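# Mount small gear between tester centres, meshing big gear

## Task

Put the small gear onto the tester between its two centres so that its teeth engage the big gear sitting on the slide, then release it and withdraw the gripper.

## Robot and tools

Robot: two arms, left_arm and right_arm, each with a parallel two-finger gripper and a wrist camera. Bases in the scene frame: left_arm at (+0.043, +0.286, 0) m, right_arm at (+0.029, -0.368, 0) m, both turned only slightly about z.

Scene frame: origin on the table top midway between the arms, +x out over the table, +z up, left_arm on the +y side. The names left and right do not refer to sides of any image. Gripper frame: fingers point along its +z, and they open and close along its y. The reported end_effector_position is the point between the pads, roughly 1 cm short of the fingertips.

execute_actions(actions): actions is a list of up to 15 actions. Each action is a table of up to 15 rows, one row per 1/30 s control step; if it has fewer rows, the last row repeats to fill 15 steps, so one action lasts 0.5 s. Each row is a single list of 14 numbers covering both arms, every number in [-1, 1]: dx, dy, dz, rx, ry, rz, opening for left_arm, then the same seven for right_arm. Always send all 14, even when one arm stays still. dx..rz are an offset, not a pose: they are measured in that gripper's own axes from its measured pose at the start of the action (for the first action of a call, from the last pose a result reported). Every row counts from that start pose, not from the row before. Scale: 1.0 = 0.6 m for dx, dy, dz and 1.0 = 180 degrees for rx, ry, rz, which together form one rotation vector. Opening is absolute, not an offset: +1 fully open (0.094 m), -1 closed. An empty list only returns state and images.

move(target, speed, blocking): target is one 14-number row with the same layout, scale and gripper-frame offsets, counted from the pose in the latest result that shows one. The grippers travel in straight lines and finish together, taking 0.5 to 10 s; a path cut off at 10 s stops short. speed is the top path speed in m/s, 0.002 to 0.5 (default 0.25); turning is capped at twice that in rad/s. The opening is sent when the move starts. Paths ignore obstacles and the other arm, and grippers can lag, stray and overshoot speed, most near full reach. With blocking=false the result arrives after 0.5 s while motion continues; execute_actions and further moves are refused until a result shows the end, so use wait(0) or stop. The move: line reports the ending (done, off_target, moving, held, fault) and limits (paced = pose clipped; held = a check blocked steps, after which the arm can jump faster than speed), plus each gripper's distance from its target.

wait(seconds): 0 to 10 s, arms keep their last command; returns early if a running move ends. stop: brakes a running move; it needs room to brake. zoom_image(camera, region): camera is cam_high, cam_left_wrist or cam_right_wrist; region [x0, y0, x1, y1] in pixels of that camera's last image, at most 504x504. read_manual(section="licences") gives only licence text. finished_scene(scene) ends the scene for good; call it only after the gear is mounted, released and the gripper withdrawn.

Motion limits: each step the commanded pose is clipped to within 70 mm and 16 degrees of the measured pose, so large offsets need several actions, and the arm stops at its last clipped pose. Position is favoured over orientation when both cannot be met. Arms tend to finish a centimetre or more too low and can sag with zero offsets; to hold an arm steady, send the offset back to its desired pose in the first call of a reply and zeros later, raising the aim if it still sags.

Results: a state line per arm with position (m) and quat_wxyz in the scene frame (less accurate at long reach), Hand target lines, joint positions (last value = finger opening in m), joint torques, grip_measured on the command scale, step readings with HELD tags, pose unreachable notices, FAULT and MOTOR HOT lines, and images from cam_high (504x504) and the two wrist cameras (616x616 fisheye). Calibration data were given for projecting points.

Gripping: command an opening about 0.03 below grip_measured to hold firmly; a smaller margin holds more gently. Pads push roughly 50 to 62 N. Expect occasional tugs on held parts.

Avoid: dropping the gear, knocking anything off the table (that fails the task), arms colliding or pressing each other, slamming into parts or pushing hard, and long loaded holds that overheat motors (75 °C warning, 90 °C stop, 100 °C the arm falls).

Each tool is called after "Emit:" as a command line: name --argument value for each argument, lists and objects as JSON in quotes; but a table of rows of numbers goes row by row, as --pt "numbers of a row", without its own name.

## Session

Emit:
execute_actions --actions '[]'

Scene clock: 0.00 s.
left_arm: end_effector_position=(+0.2841, +0.1367, +0.2312) grip_measured=+1.000 end_effector_quat_wxyz=(+0.125, +0.257, +0.839, -0.463) | right_arm: end_effector_position=(+0.4936, -0.0679, +0.2828) grip_measured=+1.000 end_effector_quat_wxyz=(+0.639, +0.047, +0.752, +0.155)
Joint positions: left_arm=[-0.008  1.487  1.31  -1.443  1.     0.62   0.094] | right_arm=[0.572 1.806 1.336 0.31  0.563 0.386 0.094]
Joint velocities: left_arm=[-0.007 -0.017  0.007 -0.007 -0.037  0.037  0.   ] | right_arm=[ 0.012  0.007  0.002  0.007  0.037 -0.022  0.   ]
Joint torques (N m, as the arm reports them, + toward a larger angle): no reading
Hand target (left_arm): +0.285, +0.135, +0.237; +0.135, +0.261, +0.834, -0.467
Hand target (right_arm): +0.493, -0.069, +0.291; +0.643, +0.049, +0.748, +0.157

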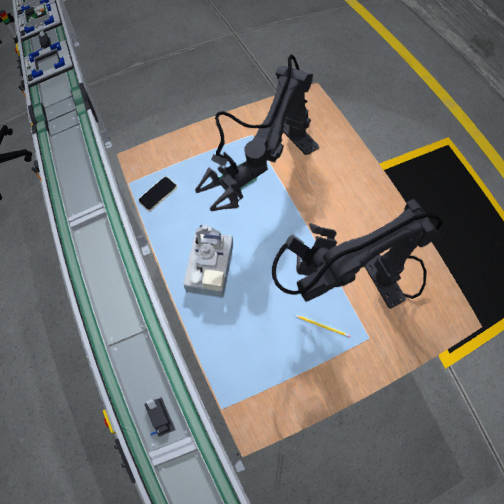

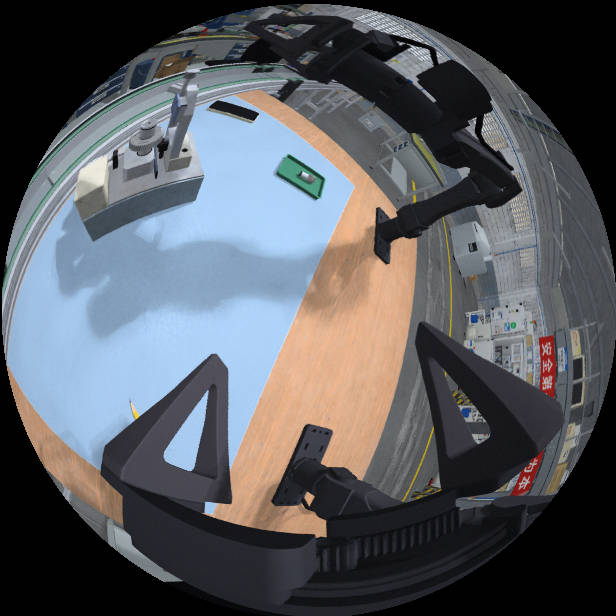

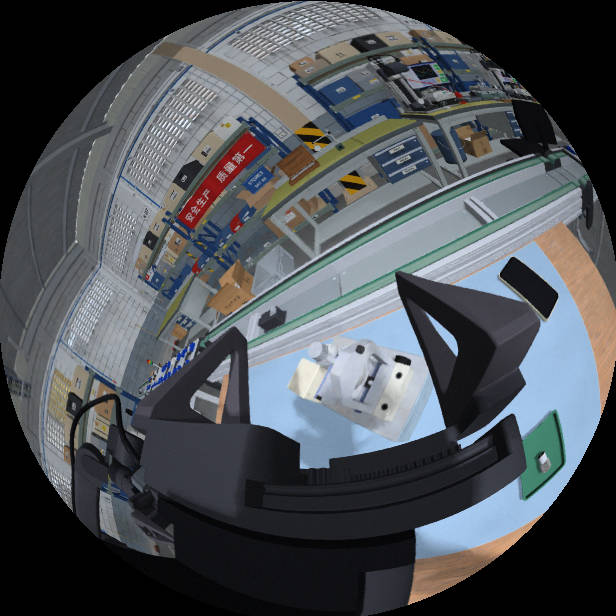

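Emit:
zoom_image --camera "cam_left_wrist" --region '[60, 50, 340, 250]'

Emit:
zoom_image --camera "cam_high" --region '[150, 140, 310, 310]'

Region (60, 50, 340, 250) of cam_left_wrist's 616x616 image, scaled by 1.800, with more detail than that image has; it fills the top 360 rows of this view, and the rest is white.

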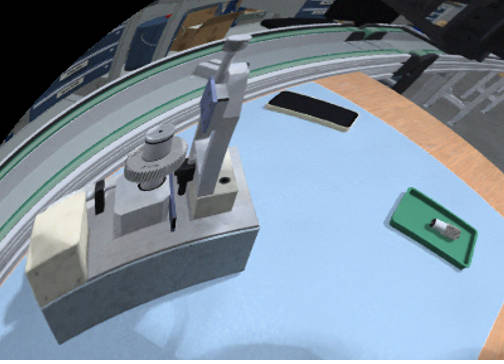

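Region (150, 140, 310, 310) of cam_high's 504x504 image, scaled by 2.965, with more detail than that image has; it fills the left 474 columns of this view, and the rest is white.

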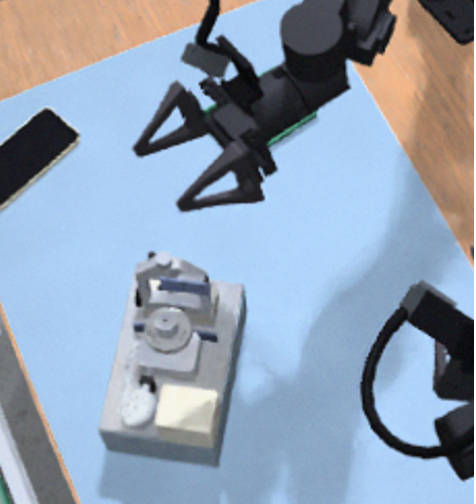

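Emit:
move --target '[0,0,0,0,0,0,1,0.188,-0.304,-0.337,0.108,0.444,-0.033,1]'

Scene clock: 25.73 s.
left_arm: end_effector_position=(+0.2840, +0.1375, +0.2300) grip_measured=+1.000 end_effector_quat_wxyz=(+0.124, +0.258, +0.841, -0.460) | right_arm: end_effector_position=(+0.2917, -0.2440, +0.1430) grip_measured=+1.000 end_effector_quat_wxyz=(-0.006, +0.002, +1.000, +0.003)
Joint positions: left_arm=[-0.008  1.487  1.31  -1.443  0.992  0.62   0.094] | right_arm=[ 0.26   1.65   1.448 -1.377 -0.009  0.436  0.094]
Joint velocities: left_arm=[-0.017  0.007 -0.007 -0.007  0.081 -0.022  0.   ] | right_arm=[-0.012 -0.002 -0.012  0.022 -0.11  -0.037  0.   ]
Joint torques (N m, as the arm reports them, + toward a larger angle): left_arm=[ 0.   -5.98  6.21  0.03  0.66  0.02] | right_arm=[-0.68 -5.4   8.59  0.2  -0.07 -0.07]
Hand target (left_arm): +0.284, +0.137, +0.231; +0.125, +0.257, +0.839, -0.463
Hand target (right_arm): +0.296, -0.243, +0.148; -0.003, +0.002, +1.000, +0.008
Off the commanded pose (left_arm): 0.001 m, 0 deg.
Off the commanded pose (right_arm): 0.010 m, 1 deg.
move: done
camera_calibration (this result's frames):
cam_left_wrist: T_world_to_cam=[[-0.701395, -0.370307, 0.60903, 0.11687], [-0.526742, 0.844935, -0.0928838, 0.0760442], [-0.480196, -0.38595, -0.787689, 0.456075], [0, 0, 0, 1]] pos_world=[0.341033, 0.155047, 0.295131]
cam_right_wrist: T_world_to_cam=[[-0.389357, -0.920693, 0.0269585, -0.11018], [-0.703133, 0.316003, 0.636982, 0.195944], [-0.594983, 0.229058, -0.770407, 0.448043], [0, 0, 0, 1]] pos_world=[0.361454, -0.265989, 0.223333]

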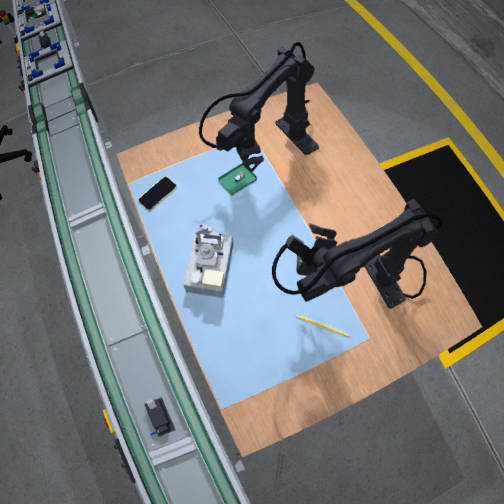

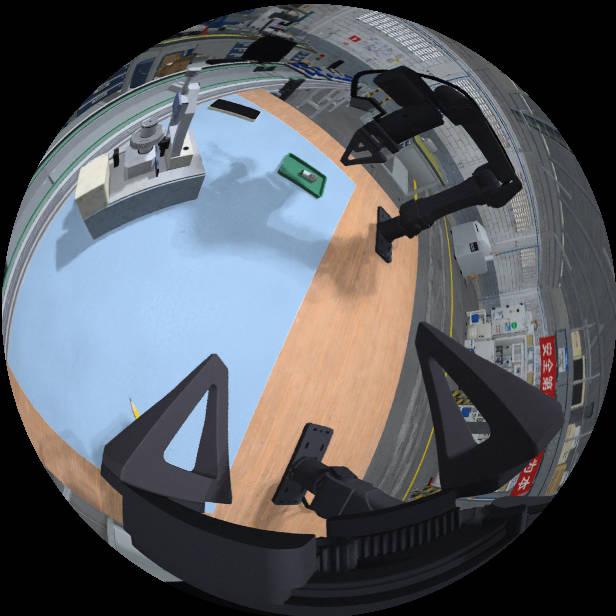

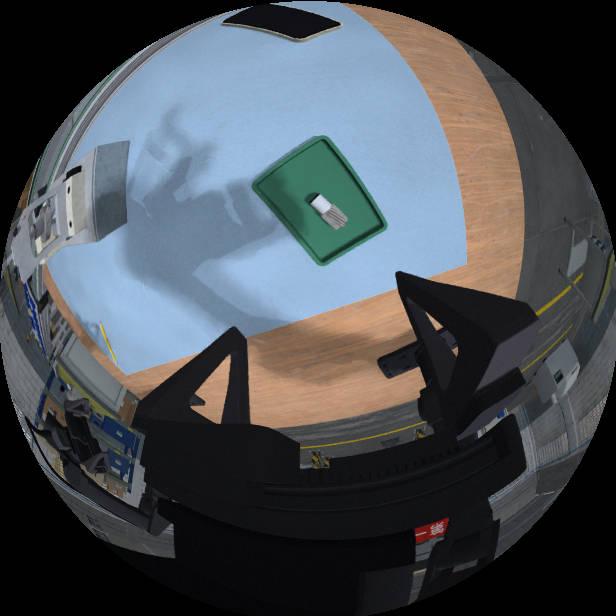

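Emit:
move --target '[0,0,0,0,0,0,1,-0.045,-0.032,0.155,0,0,-0.18,-0.1]'

Emit:
zoom_image --camera "cam_right_wrist" --region '[160, 120, 460, 420]'

Scene clock: 39.70 s.
left_arm: end_effector_position=(+0.2840, +0.1382, +0.2289) grip_measured=+1.000 end_effector_quat_wxyz=(+0.123, +0.258, +0.842, -0.456) | right_arm: end_effector_position=(+0.3216, -0.2582, +0.0560) grip_measured=-0.098 end_effector_quat_wxyz=(+0.002, -0.276, +0.961, +0.005)
Joint positions: left_arm=[-0.008  1.487  1.31  -1.443  0.984  0.62   0.094] | right_arm=[ 0.178  1.763  1.228 -1.031 -0.01  -0.21   0.042]
Joint velocities: left_arm=[-0.007  0.027  0.002 -0.007 -0.095 -0.037  0.   ] | right_arm=[ 0.012 -0.027 -0.002 -0.066  0.007 -0.066 -0.001]
Joint torques (N m, as the arm reports them, + toward a larger angle): left_arm=[-0.01 -6.02  6.19  0.03  0.66  0.02] | right_arm=[-0.71 -6.71  4.88  0.47 -0.02 -0.07]
Hand target (left_arm): +0.284, +0.137, +0.230; +0.124, +0.258, +0.841, -0.460
Hand target (right_arm): +0.319, -0.262, +0.050; -0.005, -0.277, +0.961, +0.005
Off the commanded pose (left_arm): 0.001 m, 0 deg.
Off the commanded pose (right_arm): 0.009 m, 1 deg.
move: done
camera_calibration (this result's frames):
cam_left_wrist: T_world_to_cam=[[-0.70154, -0.374675, 0.606185, 0.119096], [-0.526425, 0.845815, -0.0864468, 0.0735923], [-0.480331, -0.379757, -0.790612, 0.455296], [0, 0, 0, 1]] pos_world=[0.340984, 0.155278, 0.29413]
cam_right_wrist: T_world_to_cam=[[0.163402, -0.98642, 0.0165843, -0.303429], [-0.77154, -0.117294, 0.625275, 0.187605], [-0.614838, -0.114966, -0.780228, 0.320177], [0, 0, 0, 1]] pos_world=[0.391183, -0.240494, 0.137539]

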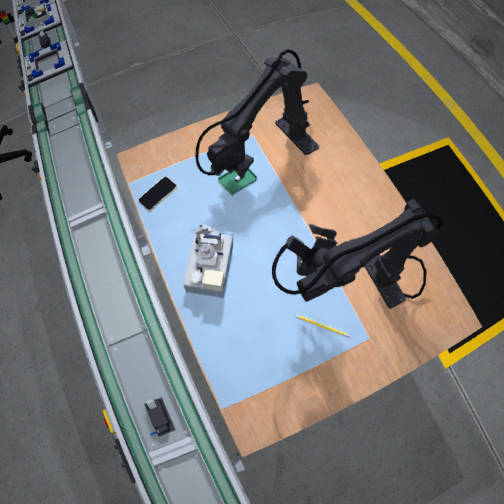

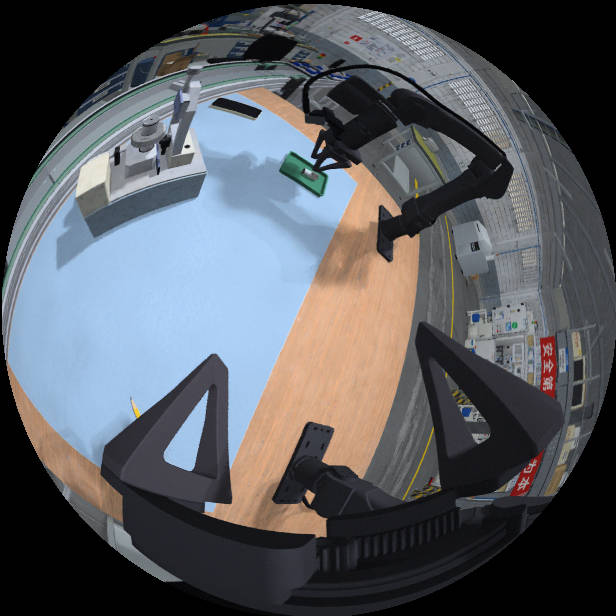

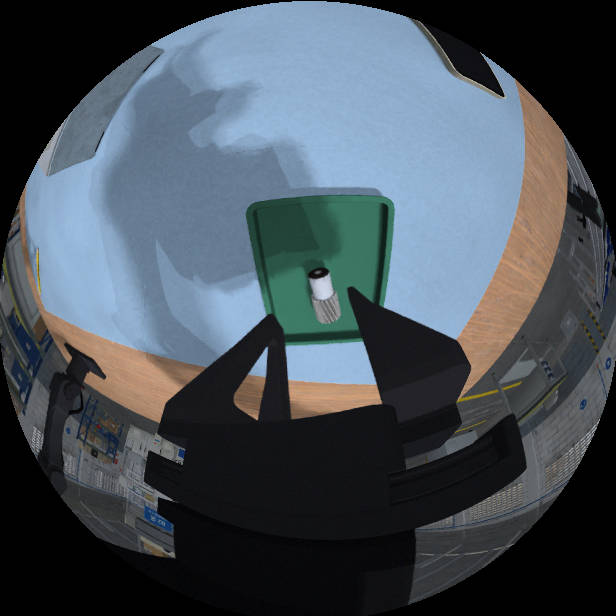

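Region (160, 120, 460, 420) of cam_right_wrist's 616x616 image, scaled by 1.680, with more detail than that image has.

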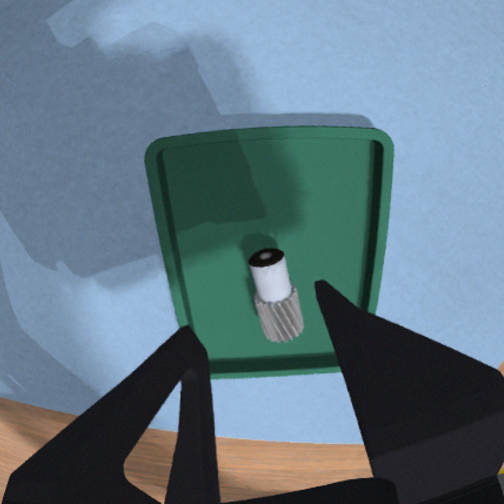

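Emit:
move --target '[0,0,0,0,0,0,1,0.01,-0.003,0.07,0,0,0.05,-0.1]' --speed 0.06

Scene clock: 48.87 s.
left_arm: end_effector_position=(+0.2839, +0.1390, +0.2278) grip_measured=+1.000 end_effector_quat_wxyz=(+0.122, +0.259, +0.844, -0.453) | right_arm: end_effector_position=(+0.3222, -0.2580, +0.0209) grip_measured=-0.098 end_effector_quat_wxyz=(+0.011, -0.210, +0.978, +0.007)
Joint positions: left_arm=[-0.008  1.487  1.31  -1.443  0.976  0.62   0.094] | right_arm=[ 0.178  1.798  1.121 -0.872 -0.01  -0.073  0.042]
Joint velocities: left_arm=[-0.017 -0.012 -0.007 -0.037 -0.037  0.007  0.   ] | right_arm=[-0.002 -0.007  0.002 -0.007 -0.007  0.051  0.   ]
Joint torques (N m, as the arm reports them, + toward a larger angle): left_arm=[-0.02 -5.97  6.14  0.05  0.64  0.01] | right_arm=[-0.61 -6.36  4.53  0.49 -0.01  0.11]
Hand target (left_arm): +0.284, +0.138, +0.229; +0.123, +0.258, +0.842, -0.456
Hand target (right_arm): +0.318, -0.262, +0.014; +0.001, -0.200, +0.980, +0.005
Off the commanded pose (left_arm): 0.001 m, 0 deg.
Off the commanded pose (right_arm): 0.009 m, 2 deg.
move: done
camera_calibration (this result's frames):
cam_left_wrist: T_world_to_cam=[[-0.701687, -0.379021, 0.603306, 0.121326], [-0.526108, 0.846646, -0.0800034, 0.0711524], [-0.480464, -0.373541, -0.793487, 0.454494], [0, 0, 0, 1]] pos_world=[0.340935, 0.155517, 0.29313]
cam_right_wrist: T_world_to_cam=[[0.0262523, -0.999598, 0.0106843, -0.261826], [-0.789611, -0.0141806, 0.613443, 0.242676], [-0.613045, -0.0245407, -0.789666, 0.31614], [0, 0, 0, 1]] pos_world=[0.392301, -0.250521, 0.103575]

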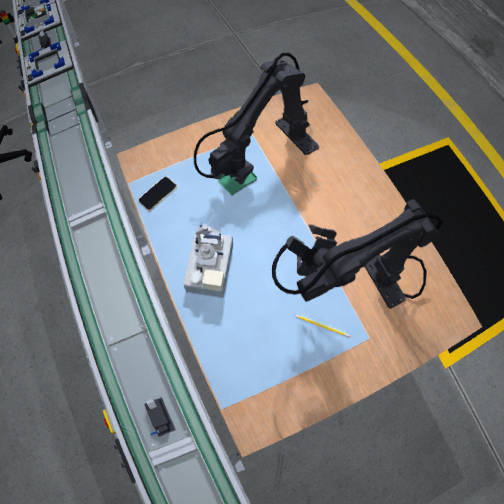

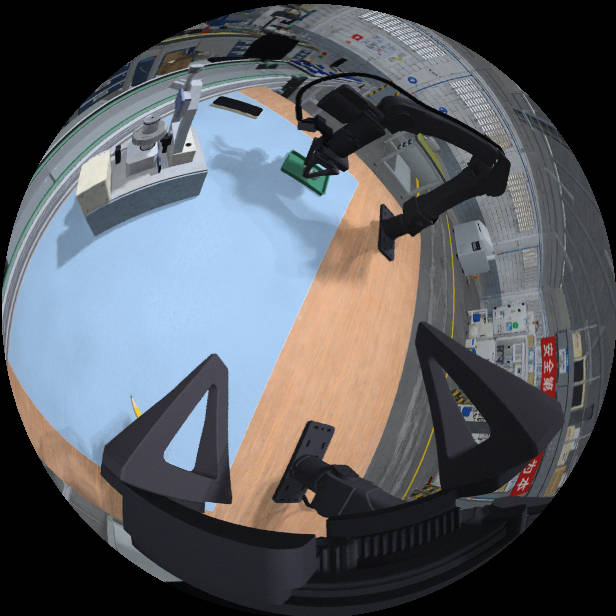

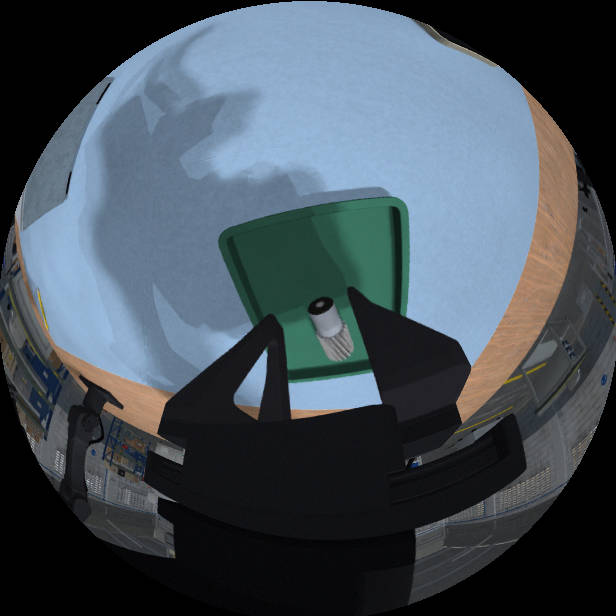

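Emit:
move --target '[0,0,0,0,0,0,1,0.02,-0.008,0.02,0,0,0,-0.1]' --speed 0.03

Emit:
move --target '[0,0,0,0,0,0,1,0,0,0,0,0,0,-0.75]'

Scene clock: 64.83 s.
left_arm: end_effector_position=(+0.2839, +0.1397, +0.2266) grip_measured=+1.000 end_effector_quat_wxyz=(+0.121, +0.260, +0.846, -0.450) | right_arm: end_effector_position=(+0.3181, -0.2609, +0.0123) grip_measured=-0.098 end_effector_quat_wxyz=(+0.012, -0.210, +0.977, +0.007)
Joint positions: left_arm=[-0.008  1.487  1.31  -1.443  0.969  0.62   0.094] | right_arm=[ 0.173  1.793  1.078 -0.83  -0.011 -0.08   0.042]
Joint velocities: left_arm=[ 0.002  0.007 -0.007 -0.066  0.007 -0.022  0.   ] | right_arm=[ 0.012 -0.007 -0.017 -0.022 -0.037 -0.007 -0.   ]
Joint torques (N m, as the arm reports them, + toward a larger angle): left_arm=[ 0.   -5.98  6.16  0.05  0.64  0.01] | right_arm=[-0.8  -7.98  3.61  0.6  -0.01 -0.11]
Hand target (left_arm): +0.284, +0.139, +0.228; +0.122, +0.259, +0.844, -0.453
Hand target (right_arm): +0.314, -0.267, +0.009; +0.010, -0.209, +0.978, +0.007
Off the commanded pose (left_arm): 0.001 m, 0 deg.
Off the commanded pose (right_arm): 0.009 m, 0 deg.
move: done
camera_calibration (this result's frames):
cam_left_wrist: T_world_to_cam=[[-0.701836, -0.383344, 0.600395, 0.123562], [-0.52579, 0.847428, -0.0735538, 0.0687246], [-0.480595, -0.367304, -0.796314, 0.45367], [0, 0, 0, 1]] pos_world=[0.340887, 0.155763, 0.292132]
cam_right_wrist: T_world_to_cam=[[0.0281619, -0.999564, 0.00889207, -0.265113], [-0.790957, -0.0168435, 0.61164, 0.244422], [-0.611223, -0.0242582, -0.791087, 0.306256], [0, 0, 0, 1]] pos_world=[0.387984, -0.253451, 0.0951341]

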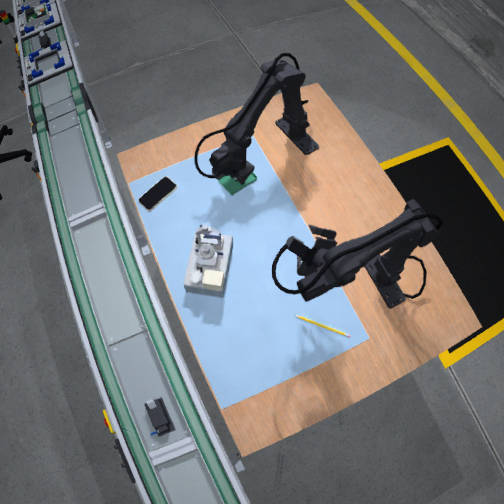

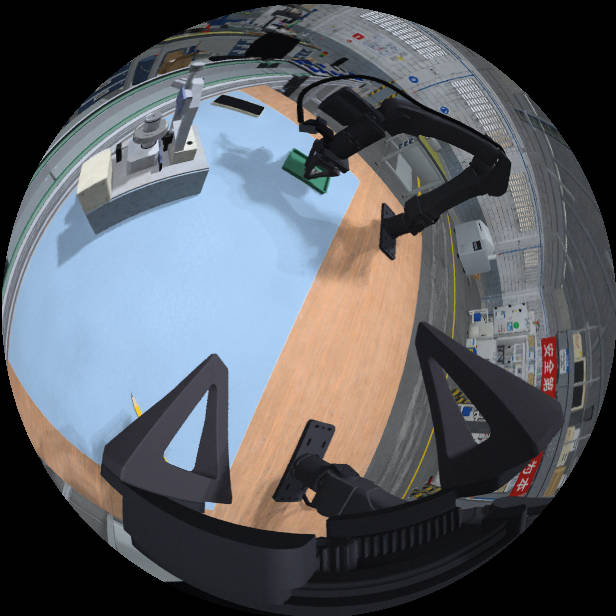

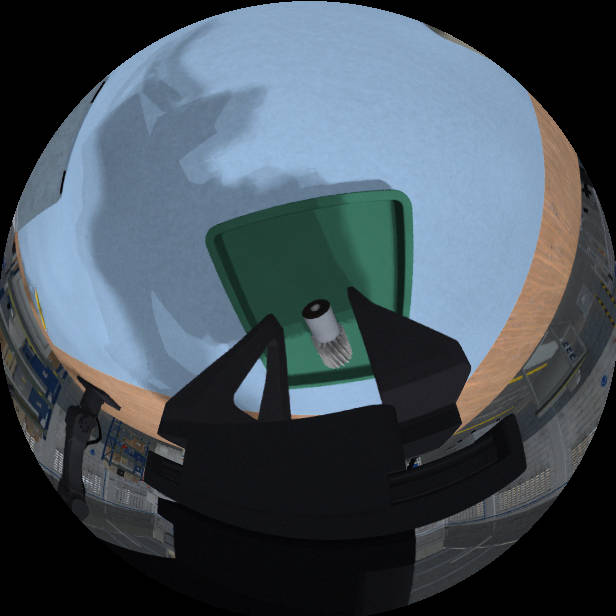

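Scene clock: 65.33 s.
left_arm: end_effector_position=(+0.2838, +0.1405, +0.2256) grip_measured=+1.000 end_effector_quat_wxyz=(+0.120, +0.260, +0.847, -0.447) | right_arm: end_effector_position=(+0.3181, -0.2609, +0.0123) grip_measured=-0.726 end_effector_quat_wxyz=(+0.012, -0.210, +0.977, +0.007)
Joint positions: left_arm=[-0.008  1.487  1.31  -1.443  0.962  0.62   0.094] | right_arm=[ 0.173  1.793  1.078 -0.83  -0.011 -0.08   0.013]
Joint velocities: left_arm=[-0.012 -0.007 -0.012 -0.022 -0.051  0.007  0.   ] | right_arm=[-0.002  0.002 -0.007 -0.095  0.007 -0.066  0.002]
Joint torques (N m, as the arm reports them, + toward a larger angle): left_arm=[-0.01 -5.98  6.15  0.04  0.65  0.  ] | right_arm=[ 0.01 -7.07  6.02  0.41 -0.03  0.01]
Hand target (left_arm): +0.284, +0.140, +0.227; +0.121, +0.260, +0.846, -0.450
Hand target (right_arm): +0.318, -0.261, +0.012; +0.012, -0.210, +0.977, +0.007
Off the commanded pose (left_arm): 0.001 m, 0 deg.
Off the commanded pose (right_arm): 0.000 m, 0 deg.
move: done
camera_calibration (this result's frames):
cam_left_wrist: T_world_to_cam=[[-0.701978, -0.387431, 0.597598, 0.125691], [-0.525488, 0.848125, -0.0674214, 0.0664293], [-0.480717, -0.361359, -0.798956, 0.452866], [0, 0, 0, 1]] pos_world=[0.34084, 0.156003, 0.291186]
cam_right_wrist: T_world_to_cam=[[0.0281619, -0.999564, 0.00889207, -0.265113], [-0.790957, -0.0168435, 0.61164, 0.244422], [-0.611223, -0.0242582, -0.791087, 0.306256], [0, 0, 0, 1]] pos_world=[0.387984, -0.253451, 0.0951341]

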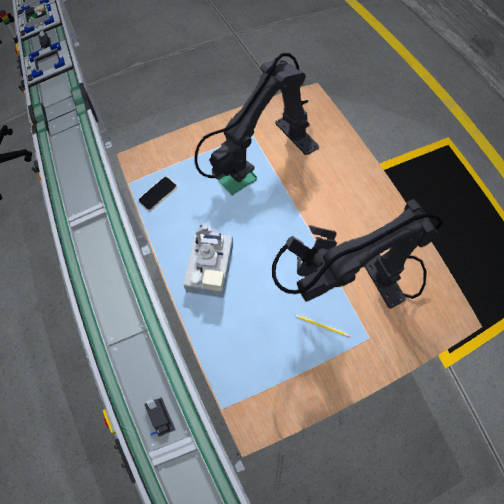

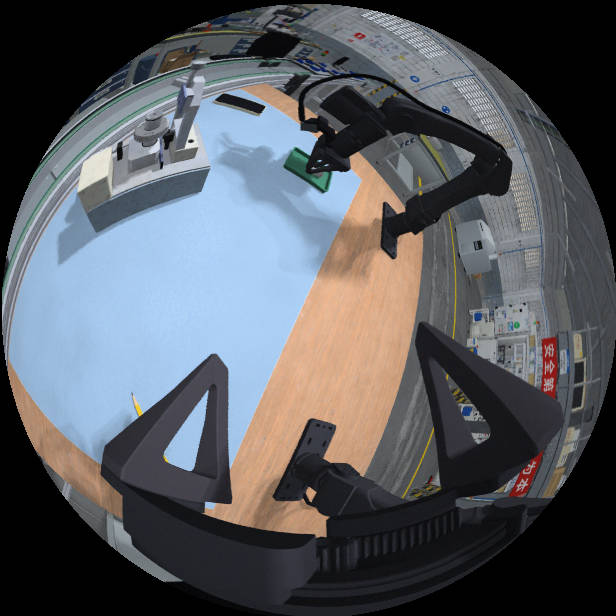

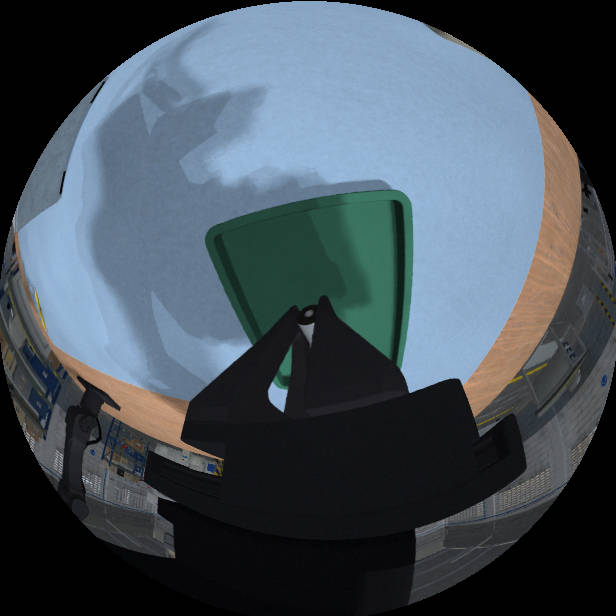

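Emit:
move --target '[0,0,0,0,0,0,1,0,0,-0.1,0,0,0,-0.76]' --speed 0.1

Emit:
move --target '[0,0,0,0,0,0,1,-0.16,0.18,-0.11,0,-0.5,0,-0.76]'

Emit:
zoom_image --camera "cam_right_wrist" --region '[100, 30, 500, 400]'

Scene clock: 78.83 s.
left_arm: end_effector_position=(+0.2838, +0.1413, +0.2245) grip_measured=+1.000 end_effector_quat_wxyz=(+0.119, +0.261, +0.849, -0.444) | right_arm: end_effector_position=(+0.3069, -0.2649, +0.0575) grip_measured=-0.726 end_effector_quat_wxyz=(-0.010, -0.210, +0.978, +0.004)
Joint positions: left_arm=[-0.008  1.487  1.31  -1.443  0.954  0.62   0.094] | right_arm=[ 0.173  1.724  1.187 -1.053 -0.011 -0.08   0.013]
Joint velocities: left_arm=[ 0.002  0.002 -0.007 -0.051 -0.022  0.022  0.   ] | right_arm=[-0.017 -0.017 -0.007 -0.022 -0.007  0.037 -0.001]
Joint torques (N m, as the arm reports them, + toward a larger angle): left_arm=[-0.11 -6.01  6.11  0.03  0.64 -0.02] | right_arm=[-0.01 -8.42  8.76  0.21  0.01  0.01]
Hand target (left_arm): +0.284, +0.141, +0.226; +0.120, +0.260, +0.847, -0.447
Hand target (right_arm): +0.315, -0.262, +0.072; +0.012, -0.210, +0.977, +0.007
Off the commanded pose (left_arm): 0.001 m, 0 deg.
Off the commanded pose (right_arm): 0.018 m, 2 deg.
move: off_target (right_arm)
camera_calibration (this result's frames):
cam_left_wrist: T_world_to_cam=[[-0.70213, -0.391711, 0.594623, 0.127936], [-0.52517, 0.848811, -0.0609609, 0.0640253], [-0.480843, -0.35508, -0.80169, 0.451998], [0, 0, 0, 1]] pos_world=[0.340792, 0.156264, 0.290192]
cam_right_wrist: T_world_to_cam=[[0.0288026, -0.999334, 0.0224089, -0.270106], [-0.765262, -0.00762257, 0.643674, 0.2006], [-0.643075, -0.0356882, -0.764971, 0.340388], [0, 0, 0, 1]] pos_world=[0.380186, -0.256249, 0.137319]

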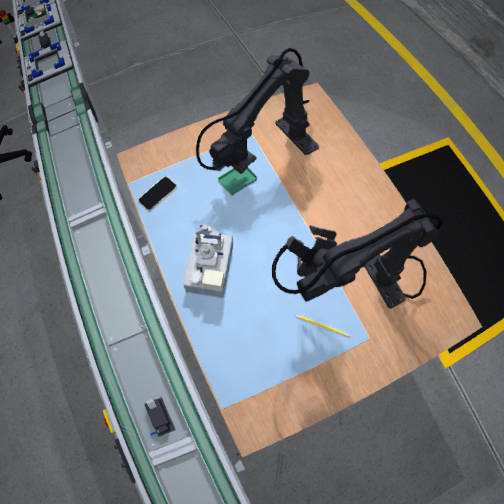

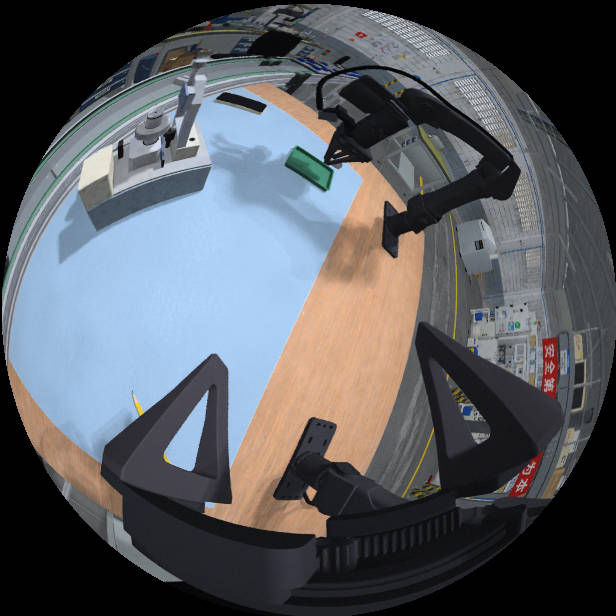

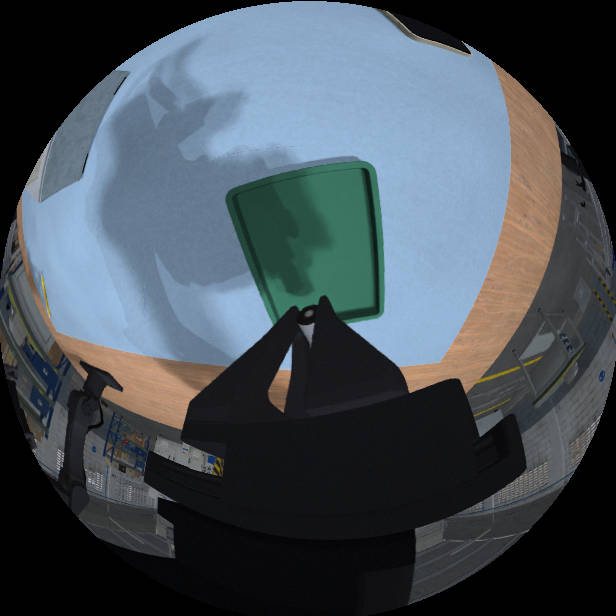

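Scene clock: 82.83 s.
left_arm: end_effector_position=(+0.2837, +0.1421, +0.2234) grip_measured=+1.000 end_effector_quat_wxyz=(+0.118, +0.261, +0.851, -0.441) | right_arm: end_effector_position=(+0.3569, -0.1269, +0.1207) grip_measured=-0.726 end_effector_quat_wxyz=(+0.684, -0.152, +0.698, +0.147)
Joint positions: left_arm=[-0.008  1.487  1.31  -1.443  0.946  0.62   0.094] | right_arm=[0.613 1.883 0.33  1.531 0.358 0.006 0.013]
Joint velocities: left_arm=[-0.017  0.002  0.002 -0.051 -0.051  0.022  0.   ] | right_arm=[-0.027  0.017 -0.012  0.051  0.066  0.007 -0.001]
Joint torques (N m, as the arm reports them, + toward a larger angle): left_arm=[-0.04 -5.97  6.05  0.03  0.64 -0.01] | right_arm=[ 0.7  -4.82  3.63  2.18  0.08 -0.05]
Hand target (left_arm): +0.284, +0.141, +0.224; +0.119, +0.261, +0.849, -0.444
Hand target (right_arm): +0.355, -0.126, +0.120; +0.686, -0.155, +0.696, +0.145
Off the commanded pose (left_arm): 0.001 m, 0 deg.
Off the commanded pose (right_arm): 0.006 m, 1 deg.
move: done
camera_calibration (this result's frames):
cam_left_wrist: T_world_to_cam=[[-0.702283, -0.395968, 0.591615, 0.130185], [-0.524852, 0.849447, -0.0544953, 0.0616338], [-0.480967, -0.348781, -0.804377, 0.451108], [0, 0, 0, 1]] pos_world=[0.340744, 0.156533, 0.2892]
cam_right_wrist: T_world_to_cam=[[0.350147, -0.855022, -0.382537, -0.182519], [-0.714762, 0.0200608, -0.69908, 0.346817], [0.605403, 0.518204, -0.604113, 0.0309825], [0, 0, 0, 1]] pos_world=[0.293043, -0.17907, 0.19135]

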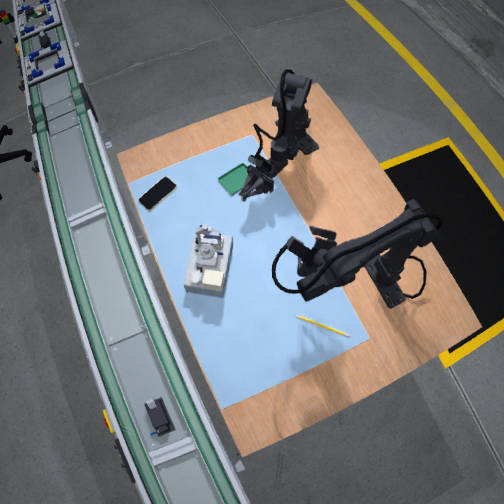

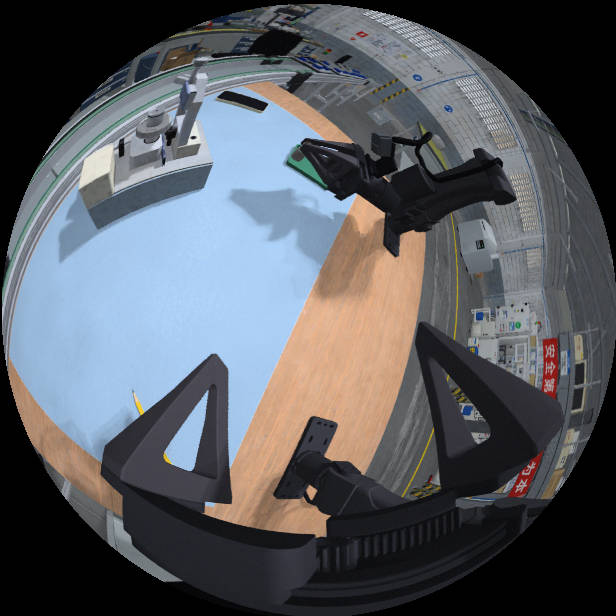

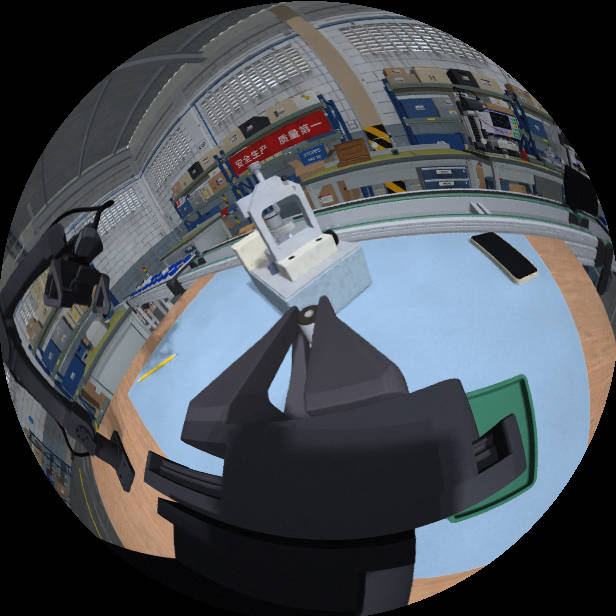

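Region (100, 30, 500, 400) of cam_right_wrist's 616x616 image, scaled by 1.260, with more detail than that image has; it fills the top 466 rows of this view, and the rest is white.

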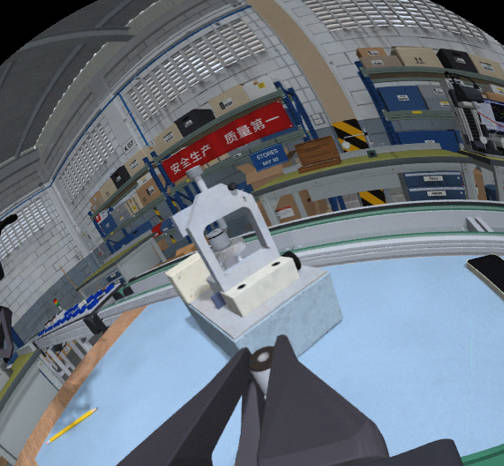

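Emit:
move --target '[0,0,0,0,0,0,1,-0.05,-0.108,0.066,-0.18,0,0,-0.76]'

Emit:
zoom_image --camera "cam_right_wrist" --region '[170, 90, 450, 340]'

Scene clock: 99.37 s.
left_arm: end_effector_position=(+0.2837, +0.1429, +0.2223) grip_measured=+1.000 end_effector_quat_wxyz=(+0.117, +0.262, +0.852, -0.437) | right_arm: end_effector_position=(+0.4114, -0.1707, +0.1432) grip_measured=-0.726 end_effector_quat_wxyz=(+0.609, -0.328, +0.636, +0.342)
Joint positions: left_arm=[-0.008  1.487  1.31  -1.443  0.939  0.62   0.094] | right_arm=[-0.006  1.866  0.558  1.272 -0.821  0.009  0.013]
Joint velocities: left_arm=[-0.002  0.002 -0.007  0.11  -0.051 -0.037  0.   ] | right_arm=[-0.012  0.012  0.007 -0.007 -0.022 -0.037 -0.001]
Joint torques (N m, as the arm reports them, + toward a larger angle): left_arm=[-0.07 -6.    6.15  0.03  0.61  0.  ] | right_arm=[-0.32 -6.    7.59  1.79 -0.1   0.07]
Hand target (left_arm): +0.284, +0.142, +0.223; +0.118, +0.261, +0.851, -0.440
Hand target (right_arm): +0.419, -0.171, +0.151; +0.615, -0.330, +0.628, +0.343
Off the commanded pose (left_arm): 0.001 m, 0 deg.
Off the commanded pose (right_arm): 0.011 m, 2 deg.
move: off_target (right_arm)
camera_calibration (this result's frames):
cam_left_wrist: T_world_to_cam=[[-0.702438, -0.400202, 0.588574, 0.132439], [-0.524534, 0.850034, -0.0480251, 0.0592548], [-0.481088, -0.342462, -0.807015, 0.450196], [0, 0, 0, 1]] pos_world=[0.340695, 0.156809, 0.28821]
cam_right_wrist: T_world_to_cam=[[0.736914, -0.5319, -0.41718, -0.329439], [-0.639856, -0.349788, -0.684276, 0.306286], [0.218042, 0.771188, -0.598103, 0.236058], [0, 0, 0, 1]] pos_world=[0.387277, -0.250139, 0.213336]

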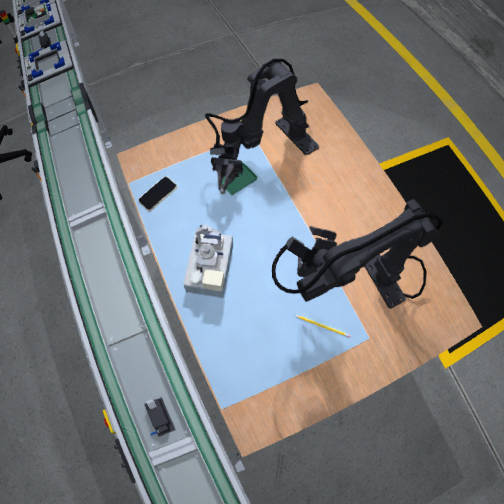

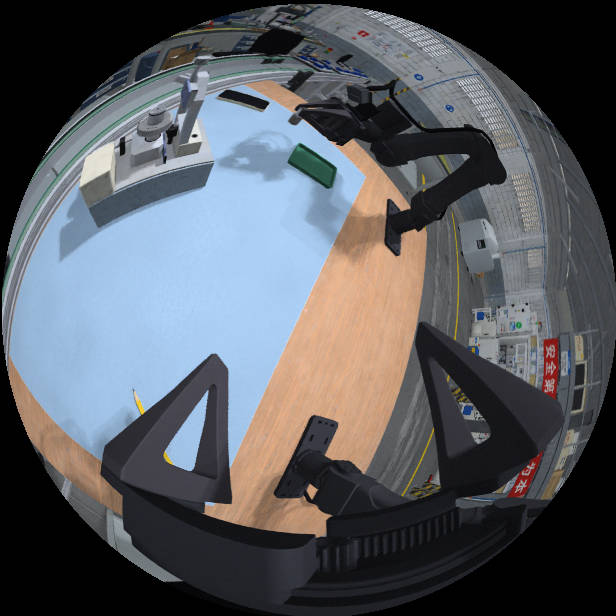

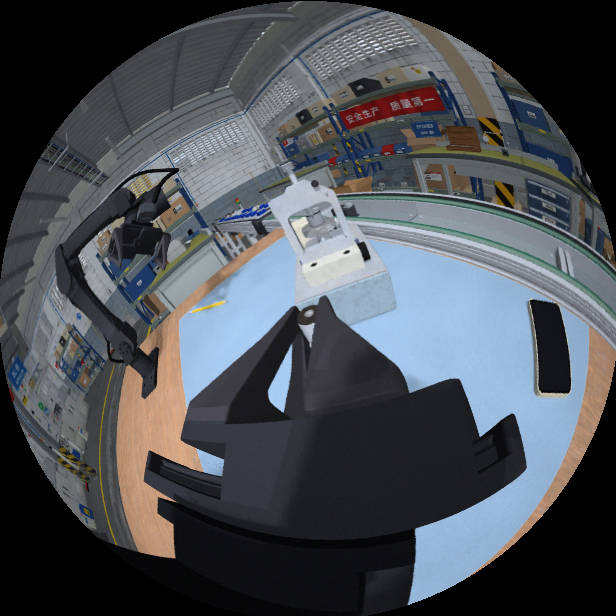

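Region (170, 90, 450, 340) of cam_right_wrist's 616x616 image, scaled by 1.800, with more detail than that image has; it fills the top 450 rows of this view, and the rest is white.

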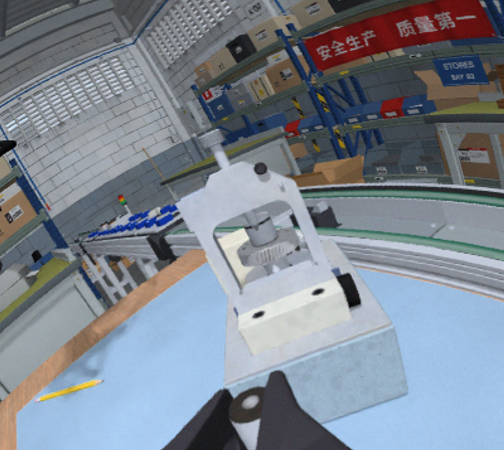

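Emit:
move --target '[-0.47,0.009,0.14,-0.293,0.078,-0.176,0.2,-0.01,0,0,0,0,0,-0.76]'

Emit:
zoom_image --camera "cam_left_wrist" --region '[130, 100, 480, 450]'

Scene clock: 114.70 s.
left_arm: end_effector_position=(+0.5179, -0.0159, +0.2849) grip_measured=+0.202 end_effector_quat_wxyz=(+0.295, -0.007, +0.934, -0.200) | right_arm: end_effector_position=(+0.4108, -0.1705, +0.1378) grip_measured=-0.726 end_effector_quat_wxyz=(+0.599, -0.325, +0.645, +0.346)
Joint positions: left_arm=[-0.569  2.351  2.819 -1.31   0.017 -0.585  0.056] | right_arm=[-0.006  1.866  0.558  1.244 -0.823  0.009  0.013]
Joint velocities: left_arm=[-0.002  0.002 -0.012  0.007 -0.037 -0.007 -0.001] | right_arm=[-0.037  0.002 -0.012 -0.037  0.007  0.051 -0.   ]
Joint torques (N m, as the arm reports them, + toward a larger angle): left_arm=[ -0.78 -13.69   8.4    1.48  -0.1   -0.05] | right_arm=[-0.02 -8.84  5.42  1.79 -0.01  0.03]
Hand target (left_arm): +0.519, -0.020, +0.298; +0.313, -0.008, +0.927, -0.208
Hand target (right_arm): +0.411, -0.171, +0.149; +0.609, -0.328, +0.636, +0.342
Off the commanded pose (left_arm): 0.006 m, 42 deg; orientation clipped at the last step of the last action.
Off the commanded pose (right_arm): 0.011 m, 2 deg.
elbow stopped short (left arm): the move would have taken joint 3 (elbow) straighter than the controller allows; a more bent joint 3 avoids this.
move: off_target (left_arm, right_arm); limits=paced
camera_calibration (this result's frames):
cam_left_wrist: T_world_to_cam=[[-0.266645, -0.926416, 0.265807, 0.0544827], [-0.960284, 0.278889, 0.00869852, 0.520474], [-0.0821892, -0.252931, -0.963987, 0.398662], [0, 0, 0, 1]] pos_world=[0.547096, 0.00615298, 0.365295]
cam_right_wrist: T_world_to_cam=[[0.726256, -0.532163, -0.435149, -0.32433], [-0.657843, -0.354334, -0.664598, 0.30617], [0.199486, 0.768928, -0.607417, 0.241351], [0, 0, 0, 1]] pos_world=[0.388812, -0.249692, 0.208948]

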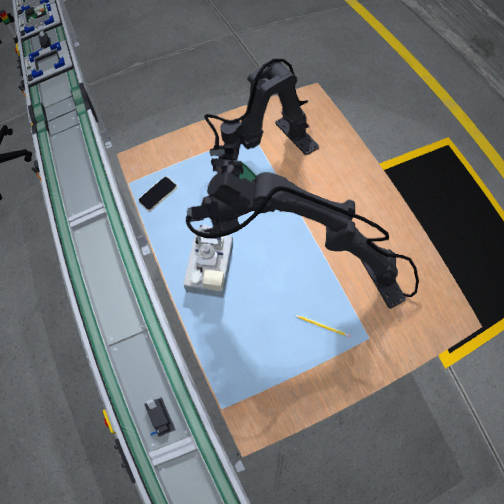

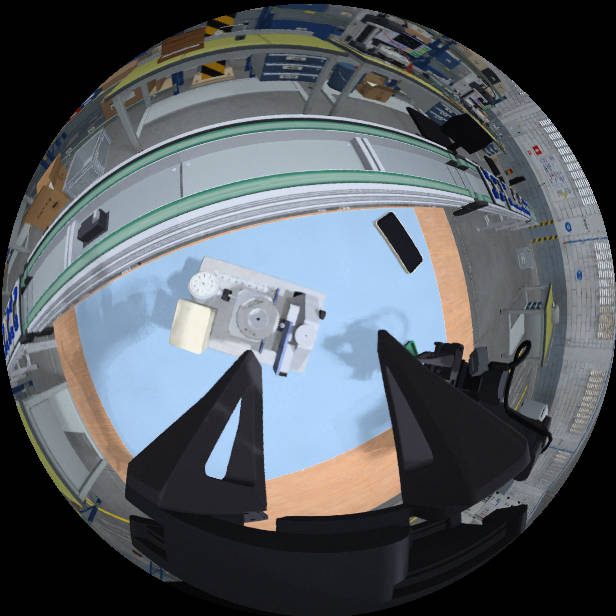

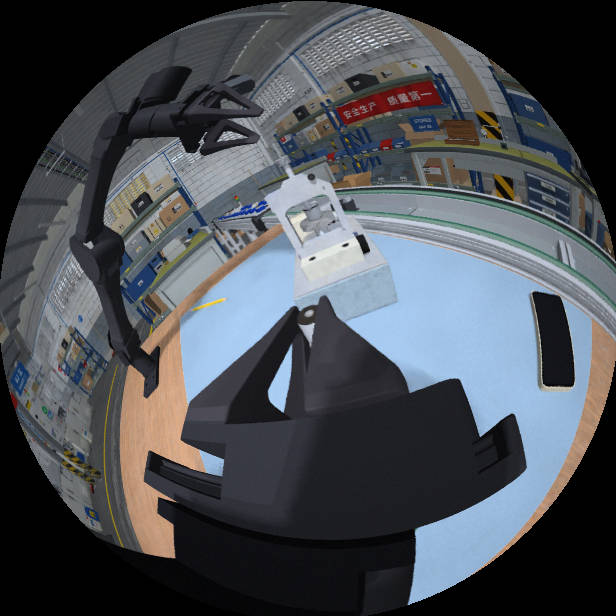

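Region (130, 100, 480, 450) of cam_left_wrist's 616x616 image, scaled by 1.440, with more detail than that image has.

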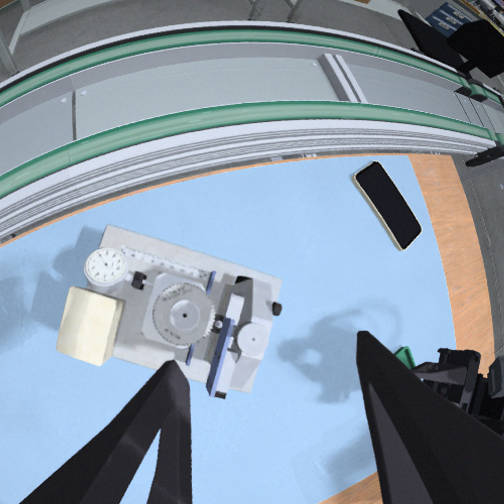

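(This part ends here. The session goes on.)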